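## Task

Find the yellow foam block, which sits on a shelf in one of the storage bays, and move only it onto the desk. Every other object must remain on the shelf, table or counter where it was. The robot must not tip over or finish leaning. The block must rest on the desk by itself at the end, not be held there by the robot; open the gripper and back away once done.

## Robot and tools

Robot: a Hello Robot Stretch 3 with one arm. It has a two-wheel base (0.33 m long, 0.34 m wide), a lift that slides up a mast, and a telescoping arm that reaches out to the robot's RIGHT side, ending in a wrist (yaw, pitch, roll) and a gripper. The base cannot drive sideways, so to shift the gripper forward or back you drive the base. Turning in place pivots about the point midway between the drive wheels, 0.05 m behind the front edge; with the arm pulled in and wrist folded the robot sweeps a 0.28 m radius circle. Cameras: head_camera and nav_camera (both aimed by head_pan_rad and head_tilt_rad) and wrist_camera on the gripper.

Frames: the base frame has its origin on the floor between the drive wheels, x forward, y to the left, z up. hand_pose is reported in this frame, at the point where closed fingertips meet. The odometry frame is the base frame where the scene began; heading is positive to the left, -3.142 to 3.142.

Tool execute_actions takes "actions", a list run in order (empty list just returns the current state with one image per camera). Each action may have "robot" (a command, a list of up to 8 commands run in sequence, or {"stop": true}), "steps" (1 to 450 control steps at 30 per second, default 1) and "until" (an early-exit condition, only together with steps). A command can hold:
- "base": exactly one of {"translate_m": d}, a straight drive of d metres relative to where the base is when that command begins, forward positive, |d| up to 1; or {"rotate_rad": d}, a turn in place by d radians relative to the current heading, left/counter-clockwise positive, |d| up to 3.2.
- "joints": absolute targets by name, each a single number; unnamed joints keep their old target. lift_m 0 to 1.1 (arm height on mast, m); arm_m 0 to 0.52 (extension, m); wrist_yaw_rad -1.345 to 4.42 (0 along the arm, positive swings toward the front, 3.0 is folded over the base); wrist_pitch_rad -1.57 to 0.451 (0 level, negative tips fingers down); wrist_roll_rad -2.911 to 2.911; gripper_m -0.089 to 0.179 (larger is wider; actual fingertip gap is 0.007 m less when nearly shut, 0.025 m less when fully open, zero below 0.007); head_pan_rad -3.953 to 1.73 (0 forward, positive left, -1.57 looks along the arm); head_tilt_rad -1.53 to 0.419 (negative looks down).
- "contact_limits": {"arm_m": e}, effort percent 1 to 100 at which that arm move halts; lower is gentler.
- In a list, {"pause_s": s} waits up to 15 s.
Base and joint motions launch together and keep running after the call returns. A new command overrides at once and discards the rest of an older queue. A queued command starts only after the previous one ends "done" (or "off_target" for base or gripper); otherwise the rest is dropped.

"until" examples: {"robot": {"status": "ended"}} fires when nothing reads "moving" and no queue runs; fields like lift_m, arm_m_status, base_status, queue, queue_left, refusals accept comparisons such as [">", 0.3] or ["!=", "moving"]. {"any": {"status": "ended"}} fires when any one motion ends. Don't wait on exact equality of readings.

Tool zoom_image: {"camera": name, "region": [x0, y0, x1, y1]} in that camera's pixels from top-left, at most 504 by 504, for a sharper look.
Tool finished_scene: {"scene": n} closes the current scene, reports success, and gives the next task. Only call it once every motion has ended and the object is resting on the desk.

Result lines: base_status shows progress (metres or radians done of goal); joint_goals and joint_status per joint; statuses are moving, done, off_target (stuck short, may still push), contact_stop (lift or arm met resistance and went slack), time_out, stopped, torque_fault (a wrist servo shut off for 10 s and is limp). measured_speeds, motor_effort (percent, with peak in brackets; positive pushes toward higher values), lidar_m (12 sectors of 30 degrees, first straight ahead, counter-clockwise, plane 0.17 m high), wrist_depth_mm and head_depth_mm (7x7 grids), base_odometry, turned_by_wheels/imu, base_tilt (degrees forward/right). A line on_its_own appears when the robot changed a goal itself, a joint is slack or off, or the base leans. Lines starting refused: or dropped: explain rejected goals; replaced: is informational.

Speed: the base is fast only when stowed (lift_m under 0.30, arm_m under 0.03, wrist_yaw_rad above 2.54); otherwise it is capped at 0.10 m/s and 0.63 rad/s.

Gripping: to grasp, command gripper_m below the object's width; release by opening at least 0.02 wider than where contact began. Readings and "done" do not confirm a hold, so check images. Too much squeeze triggers a stall guard and can let objects slip; resend a different value to regrip.

Safety: fold or unfold the wrist only with lift_m between 0.32 and 0.95, wrist_pitch_rad -0.4 and roll near 0; once folded the lift may drop to 0.25. With wrist_yaw_rad below -0.4, keep pitch at -0.5 or lower. Avoid pushing the arm into rigid things with the gripper above about 0.45 m, never push again after a contact_stop, and don't drive while the gripper is caught on anything. If the robot snags or base_tilt shows a lean, reverse the last move in small steps, free the gripper, and lower lift_m to about 0.2 if it stays tilted. Avoid drops, knocking items off furniture, slams and hard shoves; loose objects may also be nudged occasionally by outside disturbances.

Each tool is called after ">>>" as name([rows], argument=value, ...), one row to a line, values as JSON.

## Session

>>> execute_actions(actions=[])

Scene clock: 0.00 s.
robot.base_odometry: x=+0.000 y=+0.000 heading=+0.000 (m, m, rad; robot's odometry frame)
robot.turned_by_wheels: +0.000 (rad since the last result)
robot.turned_by_imu: +0.000 (rad since the last result)
robot.base_tilt: forward=-0.4 right=+1.5 (deg)
robot.lidar_m: 1.10 1.12 0.80 0.74 0.75 0.84 0.83 1.03 1.02 2.19 1.80 1.21
robot.head_depth_mm: 1097 1097 1098 1100 1100 1100 1100 / 1053 1065 1059 1057 1066 1054 1094 / 1061 1059 1059 1062 1061 1062 1070 / 1054 1056 1056 1050 1057 1055 1055 / 1045 1044 1044 1044 1044 1048 1045 / 1032 1037 1041 1037 1036 1038 1036 / 1028 1028 1030 1031 1029 1028 1032
robot.base_status: not_commanded
robot.joint_positions: lift_m=+0.432 arm_m=+0.003 wrist_yaw_rad=+3.007 wrist_pitch_rad=-0.555 wrist_roll_rad=-0.020 gripper_m=+0.037 head_pan_rad=-0.019 head_tilt_rad=-0.022
robot.joint_goals: lift_m=+0.432 arm_m=+0.003 wrist_yaw_rad=+3.007 wrist_pitch_rad=-0.555 wrist_roll_rad=-0.020 gripper_m=+0.037 head_pan_rad=-0.019 head_tilt_rad=-0.022
robot.joint_status: lift_m=not_commanded arm_m=not_commanded wrist_yaw_rad=not_commanded wrist_pitch_rad=not_commanded wrist_roll_rad=not_commanded gripper_m=not_commanded head_pan_rad=not_commanded head_tilt_rad=not_commanded
robot.measured_speeds: translate_m=+0.000 rotate_rad=+0.000 lift_m=+0.000 arm_m=+0.000 wrist_yaw_rad=+0.000 wrist_pitch_rad=+0.000 wrist_roll_rad=+0.000 head_pan_rad=+0.000 head_tilt_rad=+0.000
robot: refusals=0 queue=idle queue_left=0
robot.motor_effort: left_wheel=+0 right_wheel=-1 lift_m=+18 arm_m=-1 wrist_yaw_rad=+0 wrist_pitch_rad=+7 wrist_roll_rad=+1 gripper_m=+0 head_pan_rad=-1 head_tilt_rad=+3 (%)
robot.hand_pose: x=+0.0063 y=+0.0556 z=+0.4149 quat_wxyz=(+0.238, +0.685, +0.150, +0.672) (m; robot's base frame)
robot.wrist_depth_mm: 630 - 700 726 761 807 855 / 679 713 761 797 854 903 943 / 756 776 846 878 938 - - / 798 833 845 857 851 845 858 / 706 711 - 712 720 710 703 / 603 611 - 594 627 607 609 / 537 550 - - 529 538 541
pictures: head_camera (sideways: a quarter turn clockwise sets it upright), nav_camera (sideways: a quarter turn counterclockwise sets it upright), wrist_camera
Images, in order (width x height): head_camera 896x504, nav_camera 672x504, wrist_camera 644x364.

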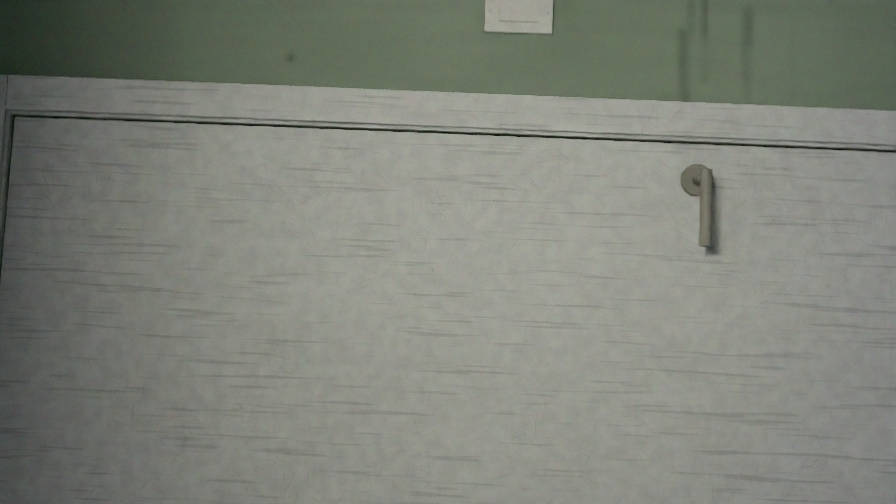

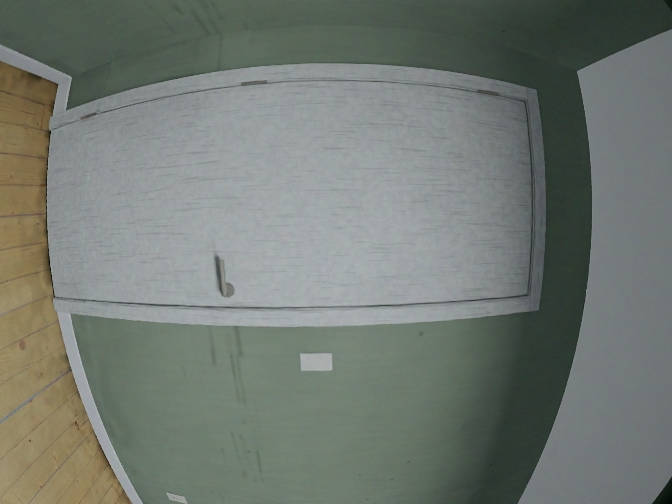

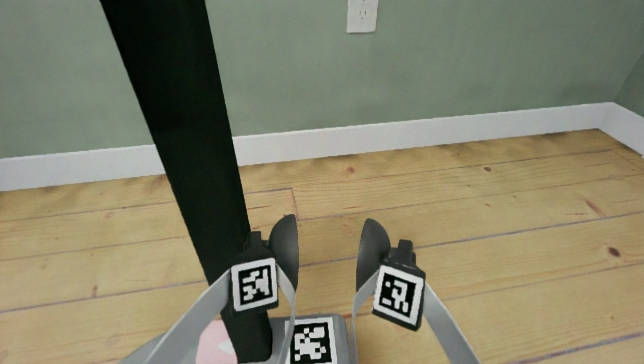

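>>> execute_actions([
  {"robot":{"joints":{"head_pan_rad":-1.57,"head_tilt_rad":-0.5,"lift_m":0.25}},"steps":450,"until":{"robot":{"status":"ended"}}},
])

>>> execute_actions([
  {"robot":{"joints":{"head_pan_rad":-2.8}},"steps":450,"until":{"robot":{"status":"ended"}}},
])

Scene clock: 7.40 s.
robot.base_odometry: x=+0.000 y=+0.000 heading=+0.000 (m, m, rad; robot's odometry frame)
robot.turned_by_wheels: +0.000 (rad since the last result)
robot.turned_by_imu: -0.001 (rad since the last result)
robot.base_tilt: forward=-0.4 right=+1.5 (deg)
robot.lidar_m: 1.10 1.12 0.80 0.74 0.75 0.84 0.83 1.03 1.02 2.19 1.79 1.21
robot.head_depth_mm: 3349 2148 2151 2288 2094 1645 1335 / 3477 3723 - 2745 2075 1627 1330 / 3464 3751 - 2870 2068 1618 1325 / 3443 3748 3728 2864 2061 1629 1326 / 3444 3625 3911 2840 2065 1606 1327 / 3418 3571 3883 2793 2059 1608 1325 / 3406 3238 3232 2544 2046 1603 1318
robot.base_status: not_commanded
robot.joint_positions: lift_m=+0.250 arm_m=+0.003 wrist_yaw_rad=+3.007 wrist_pitch_rad=-0.555 wrist_roll_rad=-0.020 gripper_m=+0.037 head_pan_rad=-1.563 head_tilt_rad=-0.494
robot.joint_goals: lift_m=+0.250 arm_m=+0.003 wrist_yaw_rad=+3.007 wrist_pitch_rad=-0.555 wrist_roll_rad=-0.020 gripper_m=+0.037 head_pan_rad=-1.570 head_tilt_rad=-0.500
robot.joint_status: lift_m=done arm_m=not_commanded wrist_yaw_rad=not_commanded wrist_pitch_rad=not_commanded wrist_roll_rad=not_commanded gripper_m=not_commanded head_pan_rad=done head_tilt_rad=done
robot.measured_speeds: translate_m=+0.000 rotate_rad=+0.000 lift_m=+0.000 arm_m=+0.000 wrist_yaw_rad=+0.000 wrist_pitch_rad=+0.000 wrist_roll_rad=+0.000 head_pan_rad=+0.000 head_tilt_rad=+0.000
robot: refusals=0 queue=done queue_left=0
robot.motor_effort: left_wheel=-1(1) right_wheel=-1(0) lift_m=+17(19) arm_m=-1(1) wrist_yaw_rad=+0(0) wrist_pitch_rad=+7(8) wrist_roll_rad=+0(1) gripper_m=+0(0) head_pan_rad=-4(47) head_tilt_rad=-2(26) (%)
robot.hand_pose: x=+0.0063 y=+0.0556 z=+0.2333 quat_wxyz=(+0.238, +0.685, +0.150, +0.672) (m; robot's base frame)
robot.wrist_depth_mm: 631 - 692 728 759 805 850 / 689 713 760 794 824 865 890 / 705 705 713 704 715 711 710 / 567 567 576 570 571 574 573 / 476 504 - 514 487 482 483 / - - - - 424 409 411 / - - - - 353 364 363
pictures: head_camera (sideways: a quarter turn clockwise sets it upright), nav_camera (sideways: a quarter turn counterclockwise sets it upright), wrist_camera
Images, in order (width x height): head_camera 896x504, nav_camera 672x504, wrist_camera 644x364.

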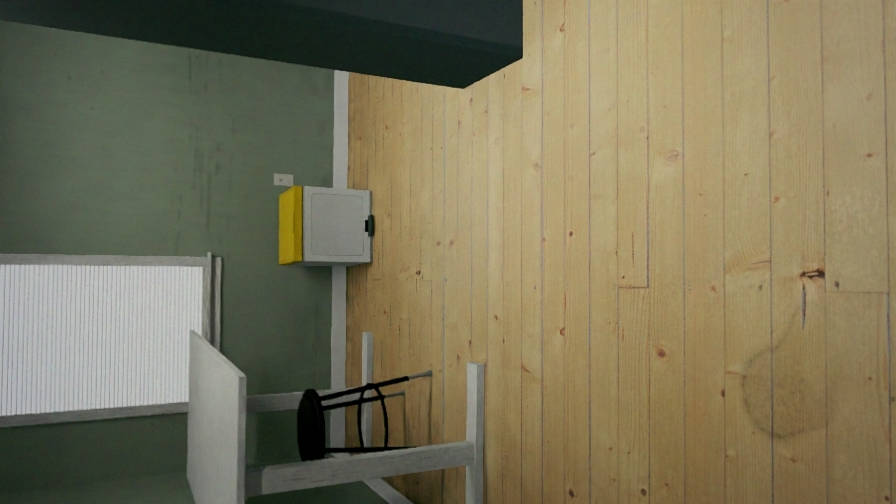

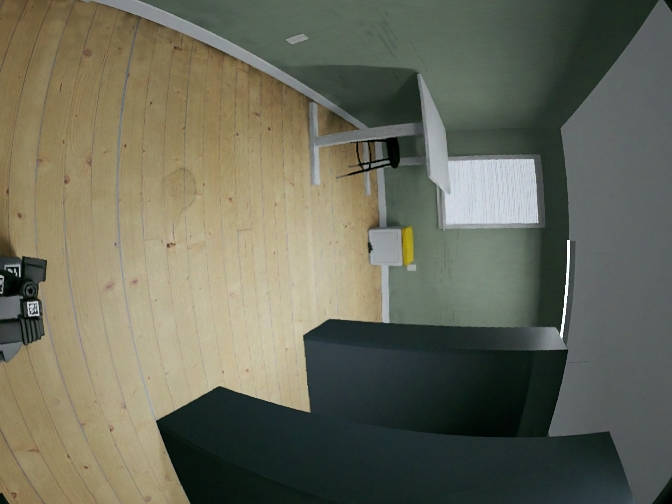

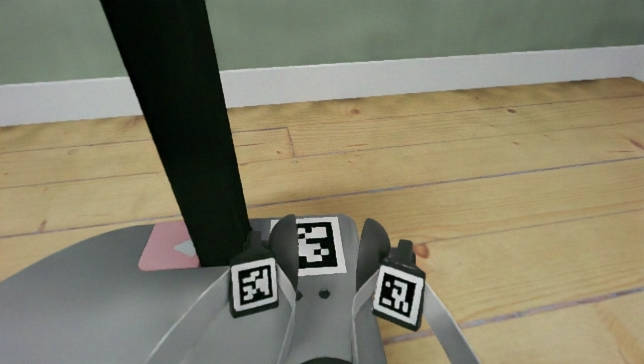

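Scene clock: 8.57 s.
robot.base_odometry: x=+0.000 y=+0.000 heading=+0.000 (m, m, rad; robot's odometry frame)
robot.turned_by_wheels: +0.000 (rad since the last result)
robot.turned_by_imu: +0.000 (rad since the last result)
robot.base_tilt: forward=-0.4 right=+1.5 (deg)
robot.lidar_m: 1.10 1.12 0.80 0.74 0.75 0.84 0.83 1.03 1.02 2.19 1.80 1.21
robot.head_depth_mm: 2164 2332 2492 2659 2096 1631 1337 / 2228 2389 2628 2730 2100 1633 1332 / 2245 2448 2707 2808 2086 1629 1335 / 1759 1919 2113 2357 2073 1611 1337 / 1358 1458 1578 1700 1832 1620 1330 / 1116 1176 1249 1324 1411 1482 1326 / 933 984 1030 1088 1167 1295 1319
robot.base_status: not_commanded
robot.joint_positions: lift_m=+0.250 arm_m=+0.003 wrist_yaw_rad=+3.007 wrist_pitch_rad=-0.555 wrist_roll_rad=-0.020 gripper_m=+0.037 head_pan_rad=-2.793 head_tilt_rad=-0.494
robot.joint_goals: lift_m=+0.250 arm_m=+0.003 wrist_yaw_rad=+3.007 wrist_pitch_rad=-0.555 wrist_roll_rad=-0.020 gripper_m=+0.037 head_pan_rad=-2.800 head_tilt_rad=-0.500
robot.joint_status: lift_m=done arm_m=not_commanded wrist_yaw_rad=not_commanded wrist_pitch_rad=not_commanded wrist_roll_rad=not_commanded gripper_m=not_commanded head_pan_rad=done head_tilt_rad=done
robot.measured_speeds: translate_m=+0.000 rotate_rad=+0.000 lift_m=+0.000 arm_m=+0.000 wrist_yaw_rad=+0.000 wrist_pitch_rad=+0.000 wrist_roll_rad=+0.000 head_pan_rad=+0.000 head_tilt_rad=+0.000
robot: refusals=0 queue=done queue_left=0
robot.motor_effort: left_wheel=+0(1) right_wheel=-1(0) lift_m=+17(17) arm_m=-1(1) wrist_yaw_rad=+0(0) wrist_pitch_rad=+8(7) wrist_roll_rad=+0(1) gripper_m=+0(0) head_pan_rad=-4(48) head_tilt_rad=-2(2) (%)
robot.hand_pose: x=+0.0063 y=+0.0556 z=+0.2333 quat_wxyz=(+0.238, +0.685, +0.150, +0.672) (m; robot's base frame)
robot.wrist_depth_mm: 630 - 697 724 760 803 859 / 681 709 759 791 832 864 891 / 712 709 712 712 723 705 731 / 567 563 571 572 569 568 577 / 481 507 - 514 488 481 481 / - - - - 422 412 413 / - - - - 355 362 360
pictures: head_camera (sideways: a quarter turn clockwise sets it upright), nav_camera (sideways: a quarter turn counterclockwise sets it upright), wrist_camera
Images, in order (width x height): head_camera 896x504, nav_camera 672x504, wrist_camera 644x364.

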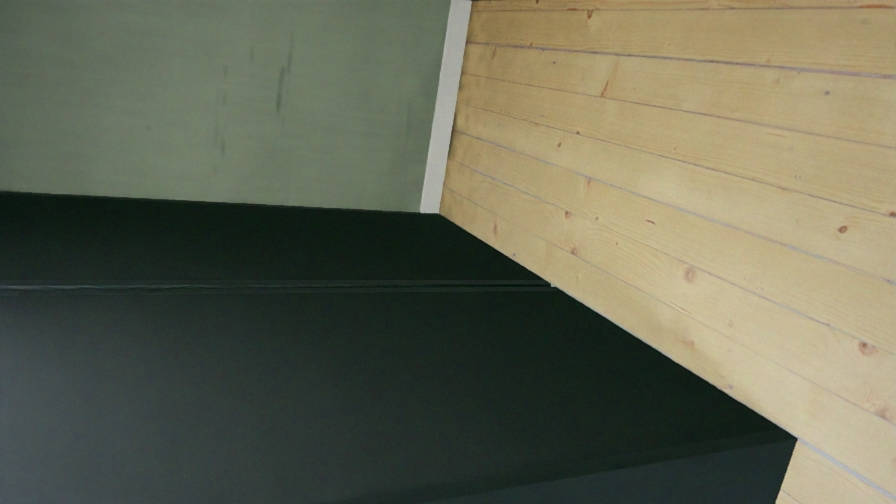

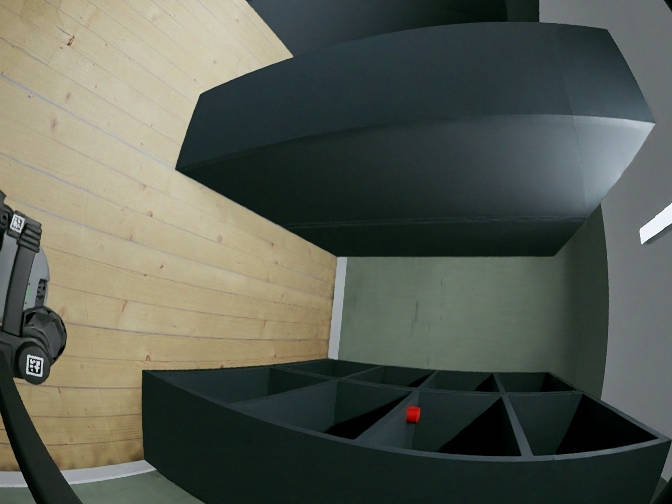

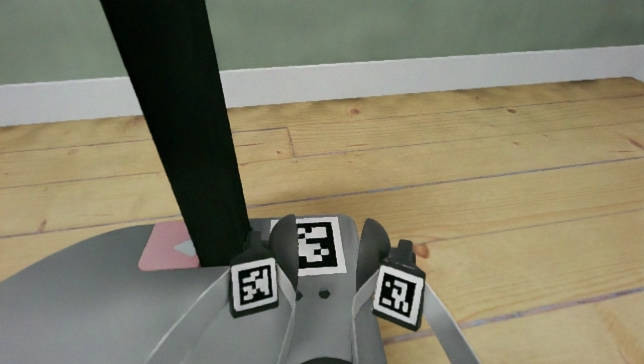

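>>> execute_actions([
  {"robot":[{"base":{"rotate_rad":-1.571},"joints":{"head_pan_rad":-2.0,"head_tilt_rad":-0.3}},{"base":{"translate_m":0.5}}],"steps":450,"until":{"robot":{"status":"ended"}}},
])

>>> execute_actions([
  {"robot":[{"base":{"translate_m":1.0}},{"base":{"translate_m":0.25}}],"steps":450,"until":{"robot":{"status":"ended"}}},
])

Scene clock: 30.77 s.
robot.base_odometry: x=+0.000 y=-0.500 heading=-1.571 (m, m, rad; robot's odometry frame)
robot.turned_by_wheels: -1.571 (rad since the last result)
robot.turned_by_imu: -1.574 (rad since the last result)
robot.base_tilt: forward=-0.5 right=+1.4 (deg)
robot.lidar_m: 3.05 1.83 1.25 1.15 1.15 1.32 1.24 1.16 1.07 0.89 0.75 1.69
robot.head_depth_mm: 1508 1475 1614 1037 1089 1154 1259 / 1682 1738 1845 1628 1679 1679 1423 / 1635 1703 1833 1932 1758 1873 1511 / 1585 1653 1747 1858 1964 1897 1546 / 2325 2462 2595 2714 2611 1981 1535 / 2289 2403 2533 2673 2732 1974 1539 / 2194 2317 2428 2548 2569 1952 1522
robot.base_status: done (translate_m +0.5000 of +0.5000)
robot.joint_positions: lift_m=+0.250 arm_m=+0.003 wrist_yaw_rad=+3.007 wrist_pitch_rad=-0.555 wrist_roll_rad=-0.020 gripper_m=+0.037 head_pan_rad=-2.007 head_tilt_rad=-0.309
robot.joint_goals: lift_m=+0.250 arm_m=+0.003 wrist_yaw_rad=+3.007 wrist_pitch_rad=-0.555 wrist_roll_rad=-0.020 gripper_m=+0.037 head_pan_rad=-2.000 head_tilt_rad=-0.300
robot.joint_status: lift_m=done arm_m=not_commanded wrist_yaw_rad=not_commanded wrist_pitch_rad=not_commanded wrist_roll_rad=not_commanded gripper_m=not_commanded head_pan_rad=done head_tilt_rad=done
robot.measured_speeds: translate_m=+0.000 rotate_rad=+0.000 lift_m=+0.000 arm_m=+0.000 wrist_yaw_rad=+0.000 wrist_pitch_rad=+0.000 wrist_roll_rad=+0.000 head_pan_rad=+0.000 head_tilt_rad=+0.000
robot: refusals=0 queue=done queue_left=0
robot.motor_effort: left_wheel=+1(9) right_wheel=-3(7) lift_m=+16(17) arm_m=-1(1) wrist_yaw_rad=+0(0) wrist_pitch_rad=+7(7) wrist_roll_rad=+1(0) gripper_m=+0(1) head_pan_rad=+4(46) head_tilt_rad=+4(18) (%)
robot.hand_pose: x=+0.0063 y=+0.0555 z=+0.2332 quat_wxyz=(+0.238, +0.685, +0.150, +0.672) (m; robot's base frame)
robot.wrist_depth_mm: 948 - - - - - - / 930 934 923 930 943 941 952 / 708 704 719 700 717 712 719 / 574 574 569 571 566 568 572 / 473 510 - 514 486 482 483 / - - - - 427 416 413 / - - - - 352 364 365
pictures: head_camera (sideways: a quarter turn clockwise sets it upright), nav_camera (sideways: a quarter turn counterclockwise sets it upright), wrist_camera
Images, in order (width x height): head_camera 896x504, nav_camera 672x504, wrist_camera 644x364.

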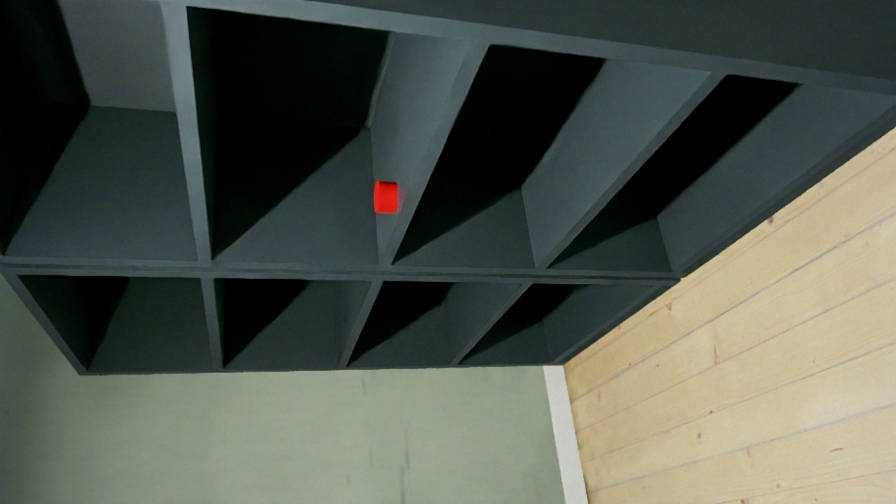

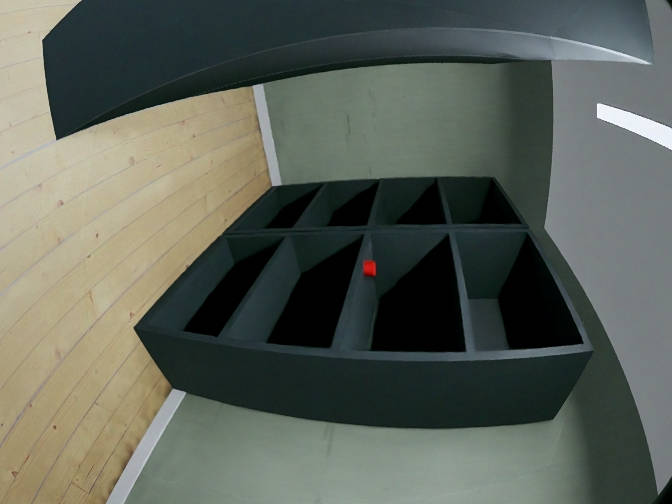

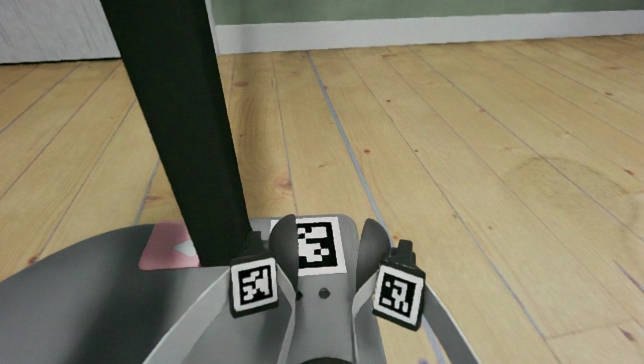

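Scene clock: 38.30 s.
robot.base_odometry: x=+0.000 y=-1.750 heading=-1.571 (m, m, rad; robot's odometry frame)
robot.turned_by_wheels: +0.000 (rad since the last result)
robot.turned_by_imu: -0.002 (rad since the last result)
robot.base_tilt: forward=-0.5 right=+1.5 (deg)
robot.lidar_m: 1.81 1.22 1.00 1.28 1.31 1.68 2.48 0.98 0.89 1.69 0.68 0.81
robot.head_depth_mm: 1345 1014 1408 852 903 960 1051 / 1533 1489 1644 1280 1636 1184 1376 / 1510 1565 1700 1600 1654 1677 1464 / 1436 1517 1615 1688 1742 1847 1540 / 1825 2300 2111 2275 2244 1908 1545 / 2182 2270 2379 2515 2596 1985 1542 / 2114 2204 2307 2417 2528 1951 1529
robot.base_status: done (translate_m +0.2500 of +0.2500)
robot.joint_positions: lift_m=+0.250 arm_m=+0.003 wrist_yaw_rad=+3.007 wrist_pitch_rad=-0.556 wrist_roll_rad=-0.020 gripper_m=+0.037 head_pan_rad=-2.007 head_tilt_rad=-0.309
robot.joint_goals: lift_m=+0.250 arm_m=+0.003 wrist_yaw_rad=+3.007 wrist_pitch_rad=-0.556 wrist_roll_rad=-0.020 gripper_m=+0.037 head_pan_rad=-2.000 head_tilt_rad=-0.300
robot.joint_status: lift_m=done arm_m=not_commanded wrist_yaw_rad=not_commanded wrist_pitch_rad=not_commanded wrist_roll_rad=not_commanded gripper_m=not_commanded head_pan_rad=done head_tilt_rad=done
robot.measured_speeds: translate_m=+0.000 rotate_rad=+0.000 lift_m=+0.000 arm_m=+0.000 wrist_yaw_rad=+0.000 wrist_pitch_rad=+0.000 wrist_roll_rad=+0.000 head_pan_rad=+0.000 head_tilt_rad=+0.000
robot: refusals=0 queue=done queue_left=0
robot.motor_effort: left_wheel=+2(9) right_wheel=-3(6) lift_m=+16(16) arm_m=-1(1) wrist_yaw_rad=+0(0) wrist_pitch_rad=+8(8) wrist_roll_rad=+0(0) gripper_m=+0(0) head_pan_rad=+4(3) head_tilt_rad=+5(4) (%)
robot.hand_pose: x=+0.0063 y=+0.0555 z=+0.2332 quat_wxyz=(+0.238, +0.685, +0.150, +0.672) (m; robot's base frame)
robot.wrist_depth_mm: - - - - - - - / 940 925 928 927 950 898 946 / 701 701 702 704 720 707 719 / 572 570 574 570 569 574 575 / 477 516 - 512 484 481 477 / - - - - 423 413 412 / - - - - 349 361 362
pictures: head_camera (sideways: a quarter turn clockwise sets it upright), nav_camera (sideways: a quarter turn counterclockwise sets it upright), wrist_camera
Images, in order (width x height): head_camera 896x504, nav_camera 672x504, wrist_camera 644x364.

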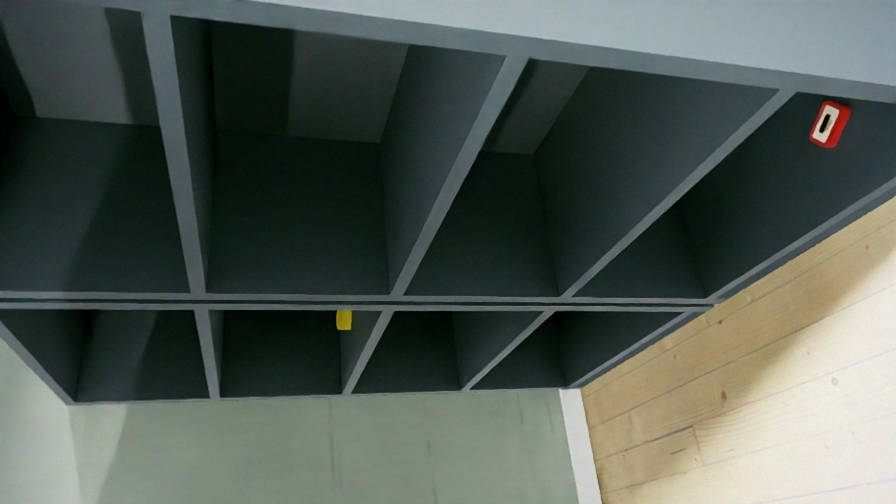

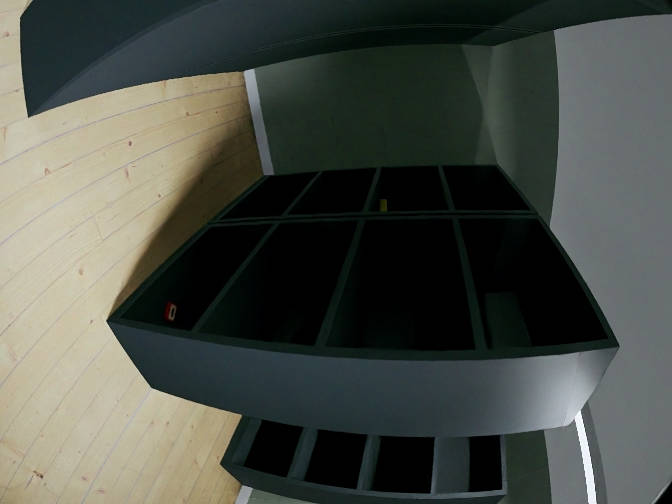

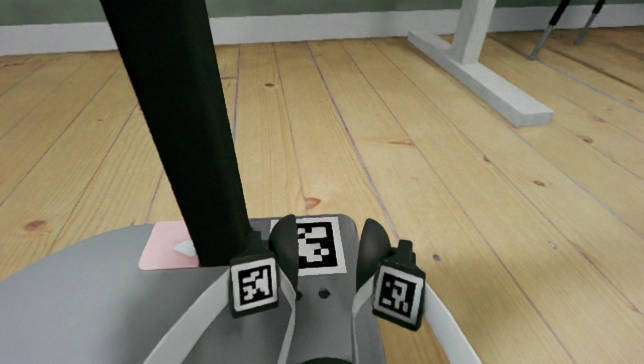

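>>> execute_actions([
  {"robot":[{"base":{"translate_m":-0.08}},{"base":{"rotate_rad":-1.571},"joints":{"head_pan_rad":-0.6,"head_tilt_rad":-0.6}},{"base":{"translate_m":0.8}}],"steps":450,"until":{"robot":{"status":"ended"}}},
])

Scene clock: 57.37 s.
robot.base_odometry: x=-0.800 y=-1.670 heading=+3.141 (m, m, rad; robot's odometry frame)
robot.turned_by_wheels: -1.571 (rad since the last result)
robot.turned_by_imu: -1.575 (rad since the last result)
robot.base_tilt: forward=-0.5 right=+1.5 (deg)
robot.lidar_m: 1.70 0.65 0.45 0.42 0.43 1.77 2.07 2.11 2.48 0.51 0.97 0.87
robot.head_depth_mm: 880 996 818 653 1093 880 1105 / 811 907 818 1192 1081 902 1178 / 751 836 813 1075 1081 1332 1202 / 720 791 867 994 1117 1331 1251 / 1537 1287 1697 1345 1660 1485 1246 / 1494 1419 1763 1921 1779 1477 1245 / 1407 1510 1691 1877 1808 1483 1243
robot.base_status: done (translate_m +0.8000 of +0.8000)
robot.joint_positions: lift_m=+0.250 arm_m=+0.003 wrist_yaw_rad=+3.007 wrist_pitch_rad=-0.556 wrist_roll_rad=-0.020 gripper_m=+0.037 head_pan_rad=-0.607 head_tilt_rad=-0.593
robot.joint_goals: lift_m=+0.250 arm_m=+0.003 wrist_yaw_rad=+3.007 wrist_pitch_rad=-0.556 wrist_roll_rad=-0.020 gripper_m=+0.037 head_pan_rad=-0.600 head_tilt_rad=-0.600
robot.joint_status: lift_m=done arm_m=not_commanded wrist_yaw_rad=not_commanded wrist_pitch_rad=not_commanded wrist_roll_rad=not_commanded gripper_m=not_commanded head_pan_rad=done head_tilt_rad=done
robot.measured_speeds: translate_m=+0.000 rotate_rad=+0.000 lift_m=+0.000 arm_m=+0.000 wrist_yaw_rad=+0.000 wrist_pitch_rad=+0.000 wrist_roll_rad=+0.000 head_pan_rad=+0.000 head_tilt_rad=+0.000
robot: refusals=0 queue=done queue_left=0
robot.motor_effort: left_wheel=+1(9) right_wheel=-2(8) lift_m=+16(17) arm_m=-1(1) wrist_yaw_rad=+0(0) wrist_pitch_rad=+8(8) wrist_roll_rad=+0(0) gripper_m=+0(0) head_pan_rad=+4(49) head_tilt_rad=-2(22) (%)
robot.hand_pose: x=+0.0063 y=+0.0555 z=+0.2332 quat_wxyz=(+0.238, +0.685, +0.150, +0.672) (m; robot's base frame)
robot.wrist_depth_mm: - - 414 430 449 468 495 / 925 933 457 475 499 525 548 / 706 703 507 529 566 592 625 / 577 566 548 569 579 576 579 / 475 512 - 511 488 479 478 / - - - - 422 413 412 / - - - - 353 362 361
pictures: head_camera (sideways: a quarter turn clockwise sets it upright), nav_camera (sideways: a quarter turn counterclockwise sets it upright), wrist_camera
Images, in order (width x height): head_camera 896x504, nav_camera 672x504, wrist_camera 644x364.

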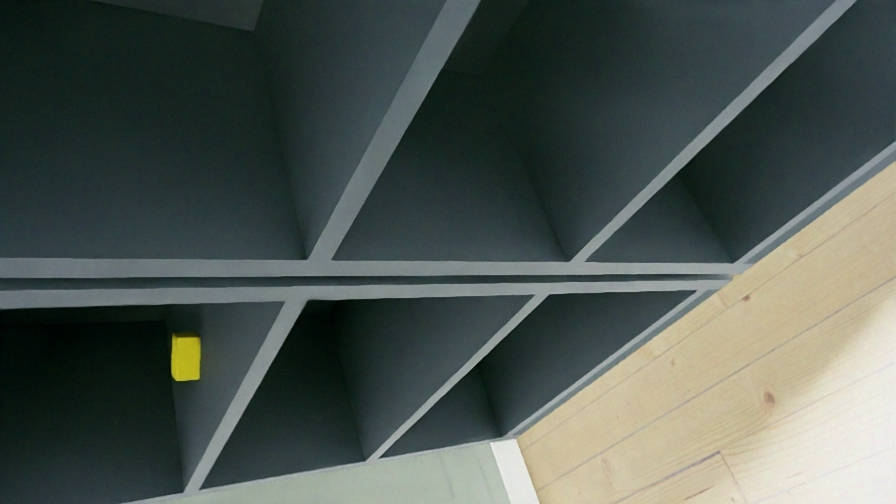

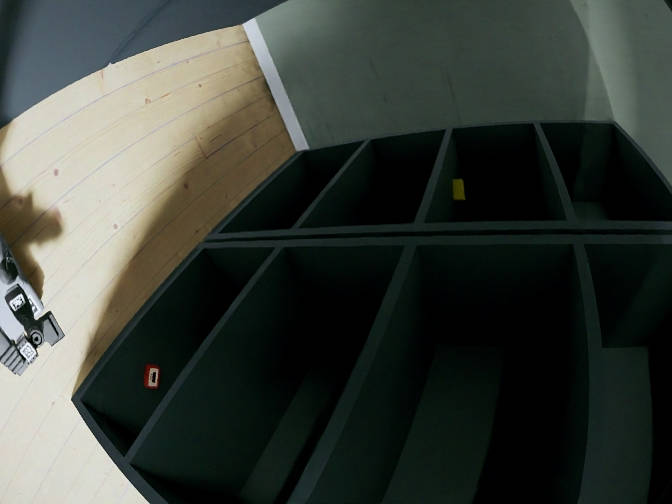

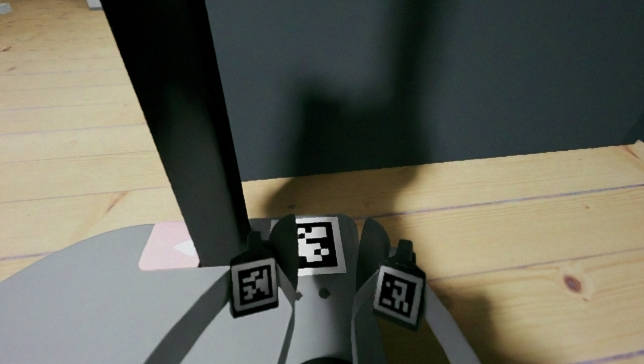

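>>> execute_actions([
  {"robot":[{"base":{"translate_m":1.0},"joints":{"head_pan_rad":-1.57,"head_tilt_rad":-0.6}},{"joints":{"lift_m":0.9,"wrist_pitch_rad":-0.4}},{"joints":{"wrist_yaw_rad":0,"gripper_m":0.15}}],"steps":450,"until":{"robot":{"status":"ended"}}},
])

Scene clock: 81.67 s.
robot.base_odometry: x=-1.800 y=-1.670 heading=+3.141 (m, m, rad; robot's odometry frame)
robot.turned_by_wheels: +0.000 (rad since the last result)
robot.turned_by_imu: -0.003 (rad since the last result)
robot.base_tilt: forward=-0.5 right=+1.5 (deg)
robot.lidar_m: 0.71 0.73 0.53 0.50 0.51 0.66 2.72 1.20 0.45 0.54 0.89 0.76
robot.head_depth_mm: 550 547 544 523 508 567 - / 696 760 738 568 661 716 - / 707 779 814 566 983 - - / 706 782 812 565 984 873 769 / 706 780 807 563 980 873 770 / 710 780 805 562 974 872 768 / 706 780 802 559 976 870 767
robot.base_status: done (translate_m +1.0000 of +1.0000)
robot.joint_positions: lift_m=+0.900 arm_m=+0.003 wrist_yaw_rad=+0.002 wrist_pitch_rad=-0.420 wrist_roll_rad=-0.020 gripper_m=+0.150 head_pan_rad=-1.563 head_tilt_rad=-0.594
robot.joint_goals: lift_m=+0.900 arm_m=+0.003 wrist_yaw_rad=+0.000 wrist_pitch_rad=-0.400 wrist_roll_rad=-0.020 gripper_m=+0.150 head_pan_rad=-1.570 head_tilt_rad=-0.600
robot.joint_status: lift_m=done arm_m=not_commanded wrist_yaw_rad=done wrist_pitch_rad=done wrist_roll_rad=not_commanded gripper_m=done head_pan_rad=done head_tilt_rad=done
robot.measured_speeds: translate_m=+0.000 rotate_rad=+0.000 lift_m=+0.000 arm_m=+0.000 wrist_yaw_rad=+0.000 wrist_pitch_rad=+0.000 wrist_roll_rad=+0.000 head_pan_rad=+0.000 head_tilt_rad=+0.000
robot: refusals=0 queue=done queue_left=0
robot.motor_effort: left_wheel=+1(9) right_wheel=-3(5) lift_m=+21(21) arm_m=-1(1) wrist_yaw_rad=-1(1) wrist_pitch_rad=+12(11) wrist_roll_rad=+0(0) gripper_m=+0(82) head_pan_rad=-4(49) head_tilt_rad=-3(1) (%)
robot.hand_pose: x=-0.0210 y=-0.3718 z=+0.9122 quat_wxyz=(+0.699, +0.150, -0.684, -0.145) (m; robot's base frame)
robot.wrist_depth_mm: 343 352 364 380 336 221 158 / 166 166 168 170 173 177 167 / 413 176 177 178 179 180 185 / 700 705 706 722 419 222 206 / 719 743 729 734 422 228 230 / 604 - 609 612 422 - 259 / 517 520 523 525 420 294 530
pictures: head_camera (sideways: a quarter turn clockwise sets it upright), nav_camera (sideways: a quarter turn counterclockwise sets it upright), wrist_camera
Images, in order (width x height): head_camera 896x504, nav_camera 672x504, wrist_camera 644x364.

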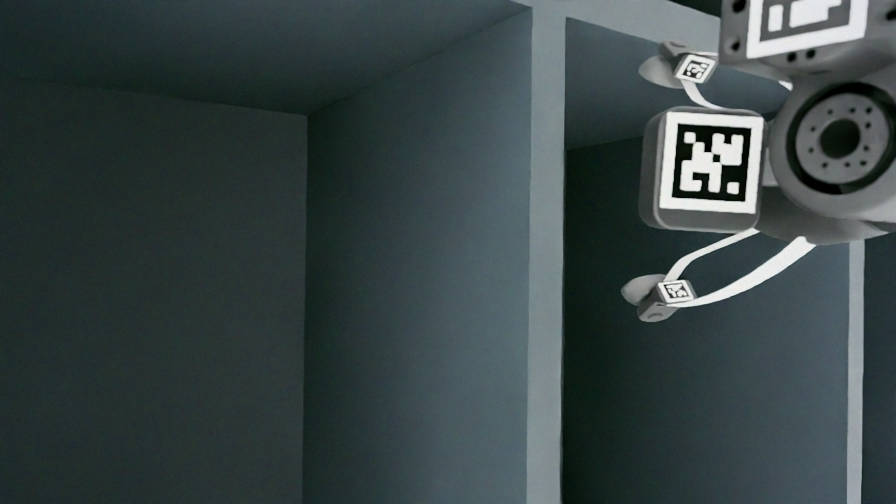

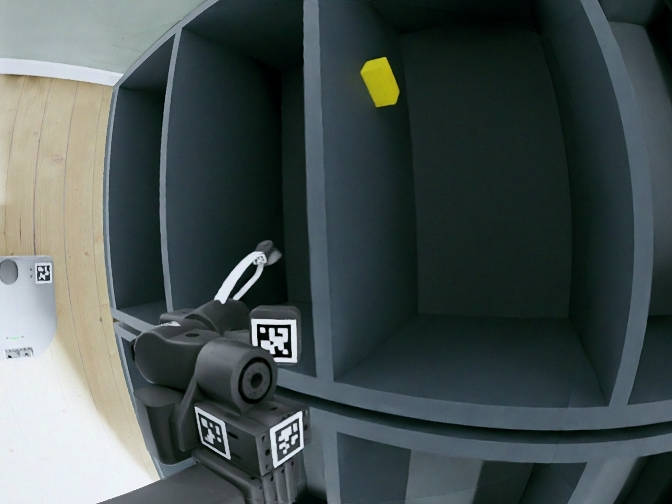

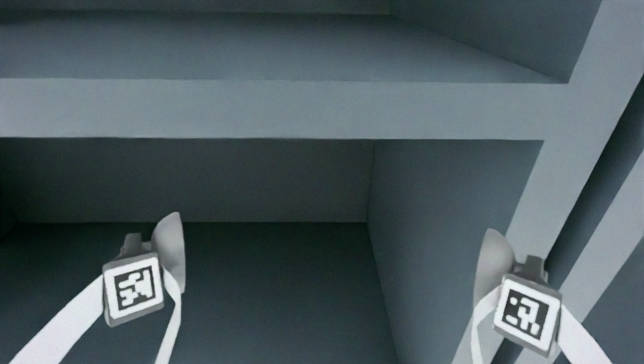

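>>> execute_actions([
  {"robot":[{"base":{"rotate_rad":0.08},"joints":{"lift_m":0.93}},{"base":{"translate_m":0.38},"joints":{"wrist_pitch_rad":0.0}}],"steps":450,"until":{"robot":{"status":"ended"}}},
])

Scene clock: 94.70 s.
robot.base_odometry: x=-2.179 y=-1.700 heading=-3.062 (m, m, rad; robot's odometry frame)
robot.turned_by_wheels: +0.080 (rad since the last result)
robot.turned_by_imu: +0.079 (rad since the last result)
robot.base_tilt: forward=-0.5 right=+1.5 (deg)
robot.lidar_m: 0.33 0.35 0.47 0.50 0.52 0.71 3.10 0.70 0.79 0.87 0.47 0.35
robot.head_depth_mm: 693 760 806 584 987 - - / 699 768 815 568 484 - - / 705 773 816 566 481 - - / 711 782 810 565 982 875 769 / 715 789 806 577 1008 876 769 / 724 792 806 560 949 871 787 / 647 665 678 558 688 744 765
robot.base_status: done (translate_m +0.3800 of +0.3800)
robot.joint_positions: lift_m=+0.930 arm_m=+0.003 wrist_yaw_rad=+0.001 wrist_pitch_rad=-0.023 wrist_roll_rad=-0.020 gripper_m=+0.150 head_pan_rad=-1.563 head_tilt_rad=-0.594
robot.joint_goals: lift_m=+0.930 arm_m=+0.003 wrist_yaw_rad=+0.000 wrist_pitch_rad=+0.000 wrist_roll_rad=-0.020 gripper_m=+0.150 head_pan_rad=-1.570 head_tilt_rad=-0.600
robot.joint_status: lift_m=done arm_m=not_commanded wrist_yaw_rad=done wrist_pitch_rad=done wrist_roll_rad=not_commanded gripper_m=done head_pan_rad=done head_tilt_rad=done
robot.measured_speeds: translate_m=+0.000 rotate_rad=+0.000 lift_m=+0.000 arm_m=+0.000 wrist_yaw_rad=+0.000 wrist_pitch_rad=+0.000 wrist_roll_rad=+0.000 head_pan_rad=+0.000 head_tilt_rad=+0.000
robot: refusals=0 queue=done queue_left=0
robot.motor_effort: left_wheel=-3(6) right_wheel=+2(7) lift_m=+21(24) arm_m=-1(1) wrist_yaw_rad=-1(1) wrist_pitch_rad=+14(13) wrist_roll_rad=+0(1) gripper_m=+0(0) head_pan_rad=-4(4) head_tilt_rad=-3(2) (%)
robot.hand_pose: x=-0.0211 y=-0.4033 z=+1.0386 quat_wxyz=(+0.714, +0.009, -0.700, -0.008) (m; robot's base frame)
robot.wrist_depth_mm: 345 472 588 579 566 568 561 / 347 482 593 590 594 582 573 / 348 484 616 609 597 587 585 / 352 465 624 616 606 604 600 / 322 359 343 337 368 387 397 / 222 - 231 236 242 - 254 / 195 192 191 188 186 184 188
pictures: head_camera (sideways: a quarter turn clockwise sets it upright), nav_camera (sideways: a quarter turn counterclockwise sets it upright), wrist_camera
Images, in order (width x height): head_camera 896x504, nav_camera 672x504, wrist_camera 644x364.

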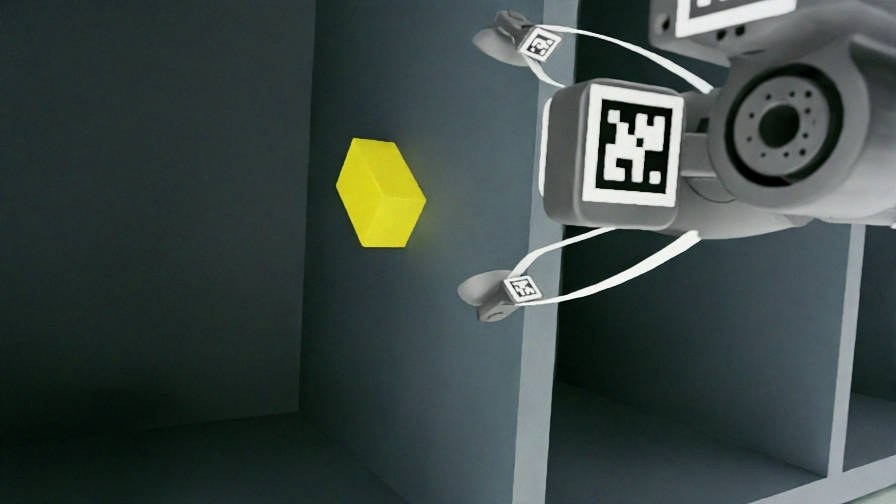

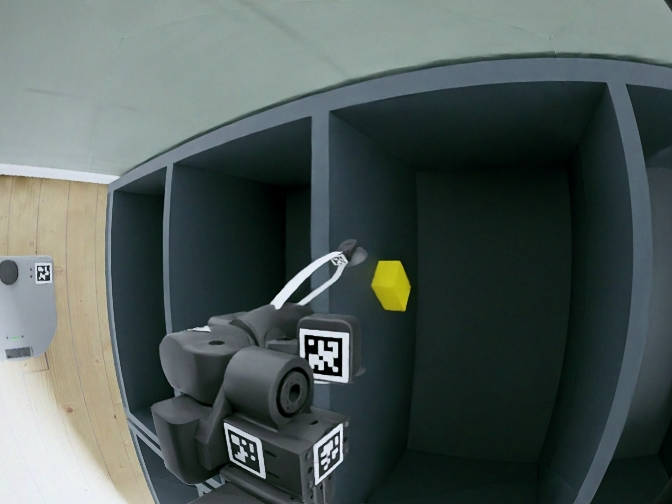

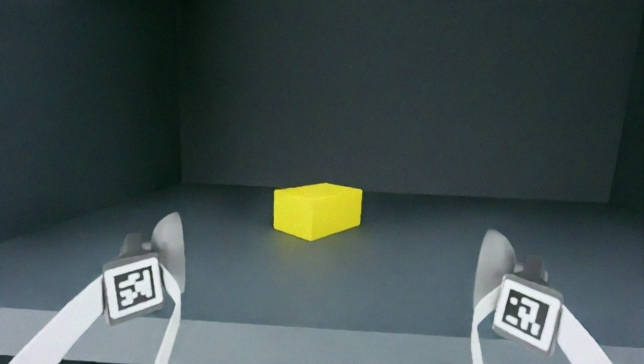

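>>> execute_actions([
  {"robot":[{"base":{"translate_m":0.10},"joints":{"arm_m":0.12,"wrist_yaw_rad":-0.4,"gripper_m":0.175,"lift_m":0.91}}],"steps":450,"until":{"robot":{"status":"ended"}}},
])

Scene clock: 104.87 s.
robot.base_odometry: x=-2.279 y=-1.708 heading=-3.062 (m, m, rad; robot's odometry frame)
robot.turned_by_wheels: +0.000 (rad since the last result)
robot.turned_by_imu: -0.001 (rad since the last result)
robot.base_tilt: forward=-0.4 right=+1.5 (deg)
robot.lidar_m: 0.23 0.24 0.33 0.50 0.52 0.71 1.65 0.78 0.90 0.71 0.33 0.24
robot.head_depth_mm: 693 762 808 596 - - 738 / 700 767 812 593 - - 738 / 705 775 812 565 - - 754 / 709 781 812 564 979 873 770 / 713 776 773 564 968 873 771 / 559 579 602 538 606 680 749 / 414 425 438 470 523 585 633
robot.base_status: done (translate_m +0.1000 of +0.1000)
robot.joint_positions: lift_m=+0.910 arm_m=+0.120 wrist_yaw_rad=-0.399 wrist_pitch_rad=-0.022 wrist_roll_rad=-0.020 gripper_m=+0.175 head_pan_rad=-1.563 head_tilt_rad=-0.594
robot.joint_goals: lift_m=+0.910 arm_m=+0.120 wrist_yaw_rad=-0.400 wrist_pitch_rad=+0.000 wrist_roll_rad=-0.020 gripper_m=+0.175 head_pan_rad=-1.570 head_tilt_rad=-0.600
robot.joint_status: lift_m=done arm_m=done wrist_yaw_rad=done wrist_pitch_rad=done wrist_roll_rad=not_commanded gripper_m=done head_pan_rad=done head_tilt_rad=done
robot.measured_speeds: translate_m=+0.000 rotate_rad=+0.000 lift_m=+0.000 arm_m=+0.000 wrist_yaw_rad=+0.000 wrist_pitch_rad=+0.000 wrist_roll_rad=+0.000 head_pan_rad=+0.000 head_tilt_rad=+0.000
robot: refusals=0 queue=done queue_left=0
robot.motor_effort: left_wheel=-3(4) right_wheel=+1(6) lift_m=+16(20) arm_m=+3(3) wrist_yaw_rad=-1(1) wrist_pitch_rad=+13(14) wrist_roll_rad=+0(1) gripper_m=+0(80) head_pan_rad=-4(4) head_tilt_rad=-3(2) (%)
robot.hand_pose: x=-0.1207 y=-0.5002 z=+1.0191 quat_wxyz=(+0.699, -0.131, -0.688, -0.149) (m; robot's base frame)
robot.wrist_depth_mm: 394 424 465 512 566 615 504 / 402 438 475 524 586 630 498 / 413 444 488 537 602 642 509 / 415 444 477 533 591 601 496 / 267 301 228 272 306 323 331 / 195 183 191 196 201 206 214 / 133 141 144 147 150 148 160
pictures: head_camera (sideways: a quarter turn clockwise sets it upright), nav_camera (sideways: a quarter turn counterclockwise sets it upright), wrist_camera
Images, in order (width x height): head_camera 896x504, nav_camera 672x504, wrist_camera 644x364.

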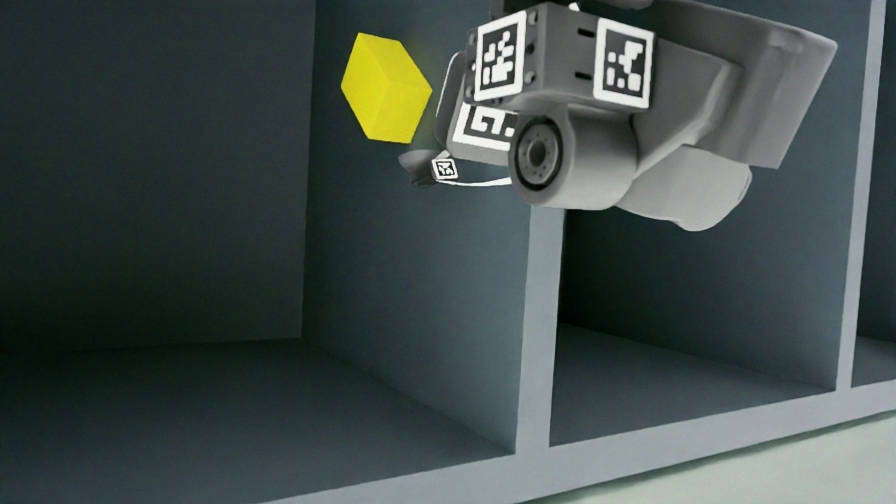

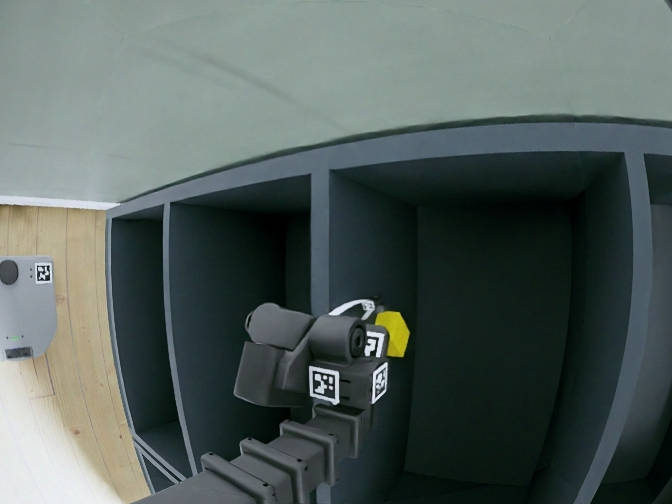

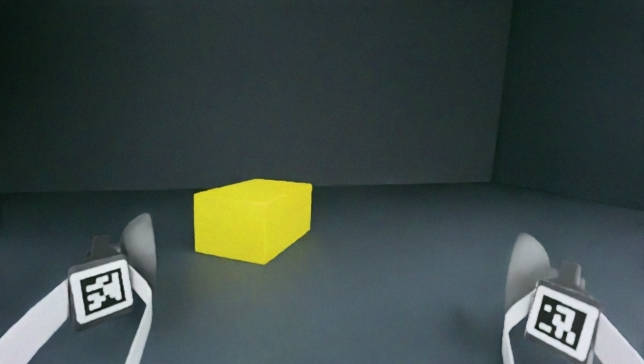

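>>> execute_actions([
  {"robot":{"joints":{"arm_m":0.235}},"steps":450,"until":{"robot":{"status":"ended"}}},
])

Scene clock: 114.80 s.
robot.base_odometry: x=-2.279 y=-1.708 heading=-3.062 (m, m, rad; robot's odometry frame)
robot.turned_by_wheels: +0.000 (rad since the last result)
robot.turned_by_imu: -0.018 (rad since the last result)
robot.base_tilt: forward=-0.9 right=+0.8 (deg)
robot.lidar_m: 0.24 0.25 0.33 0.50 0.51 0.69 3.19 0.78 0.91 0.78 0.34 0.25
robot.head_depth_mm: 710 778 831 - 1029 885 759 / 713 782 841 - 1031 887 761 / 719 791 840 - 1028 886 779 / 721 792 838 577 1023 884 775 / 726 798 834 577 988 884 775 / 642 660 680 575 667 743 760 / 467 477 486 497 538 616 672
robot.base_status: done (translate_m +0.1000 of +0.1000)
robot.joint_positions: lift_m=+0.911 arm_m=+0.235 wrist_yaw_rad=-0.401 wrist_pitch_rad=+0.038 wrist_roll_rad=-0.008 gripper_m=+0.175 head_pan_rad=-1.564 head_tilt_rad=-0.596
robot.joint_goals: lift_m=+0.910 arm_m=+0.235 wrist_yaw_rad=-0.400 wrist_pitch_rad=+0.000 wrist_roll_rad=-0.008 gripper_m=+0.175 head_pan_rad=-1.570 head_tilt_rad=-0.600
robot.joint_status: lift_m=done arm_m=done wrist_yaw_rad=done wrist_pitch_rad=done wrist_roll_rad=not_commanded gripper_m=done head_pan_rad=done head_tilt_rad=done
robot.measured_speeds: translate_m=+0.000 rotate_rad=+0.001 lift_m=+0.000 arm_m=+0.000 wrist_yaw_rad=+0.000 wrist_pitch_rad=+0.000 wrist_roll_rad=+0.000 head_pan_rad=+0.000 head_tilt_rad=+0.000
robot: refusals=0 queue=done queue_left=0
robot.motor_effort: left_wheel=+0(10) right_wheel=-1(1) lift_m=+3(19) arm_m=+4(23) wrist_yaw_rad=+0(7) wrist_pitch_rad=-22(58) wrist_roll_rad=-3(5) gripper_m=+0(0) head_pan_rad=-3(4) head_tilt_rad=-2(2) (%)
robot.hand_pose: x=-0.1217 y=-0.6161 z=+1.0353 quat_wxyz=(+0.699, -0.153, -0.687, -0.129) (m; robot's base frame)
robot.wrist_depth_mm: 328 353 389 431 481 548 484 / 332 356 394 434 492 554 481 / 334 363 397 442 501 560 483 / 335 366 404 449 510 561 485 / 336 364 396 434 451 462 457 / 277 189 155 185 269 273 287 / 176 176 136 172 193 188 202
pictures: head_camera (sideways: a quarter turn clockwise sets it upright), nav_camera (sideways: a quarter turn counterclockwise sets it upright), wrist_camera
Images, in order (width x height): head_camera 896x504, nav_camera 672x504, wrist_camera 644x364.

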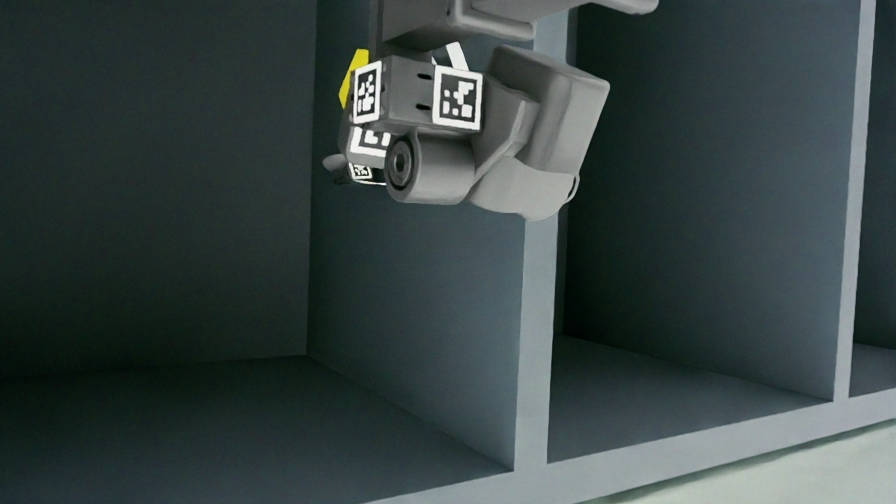

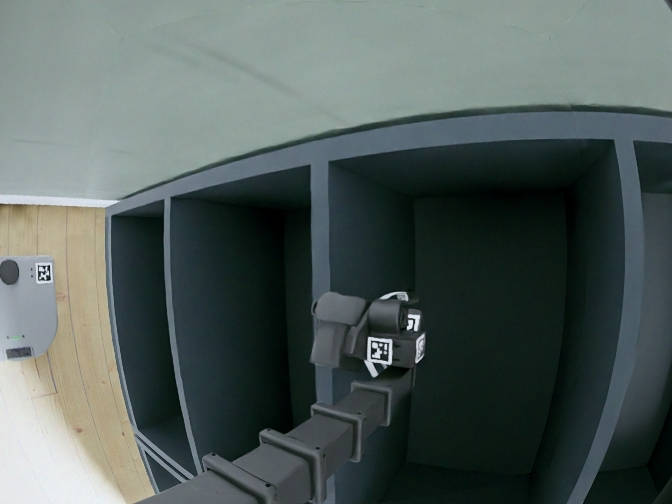

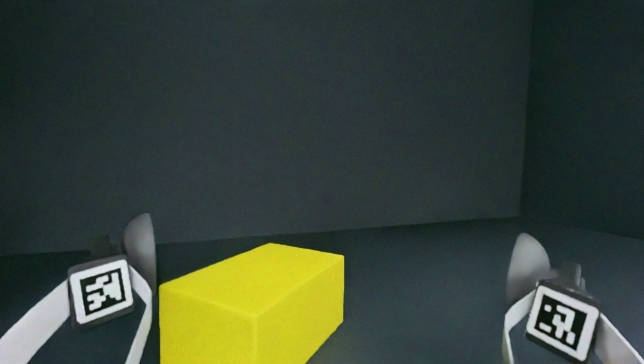

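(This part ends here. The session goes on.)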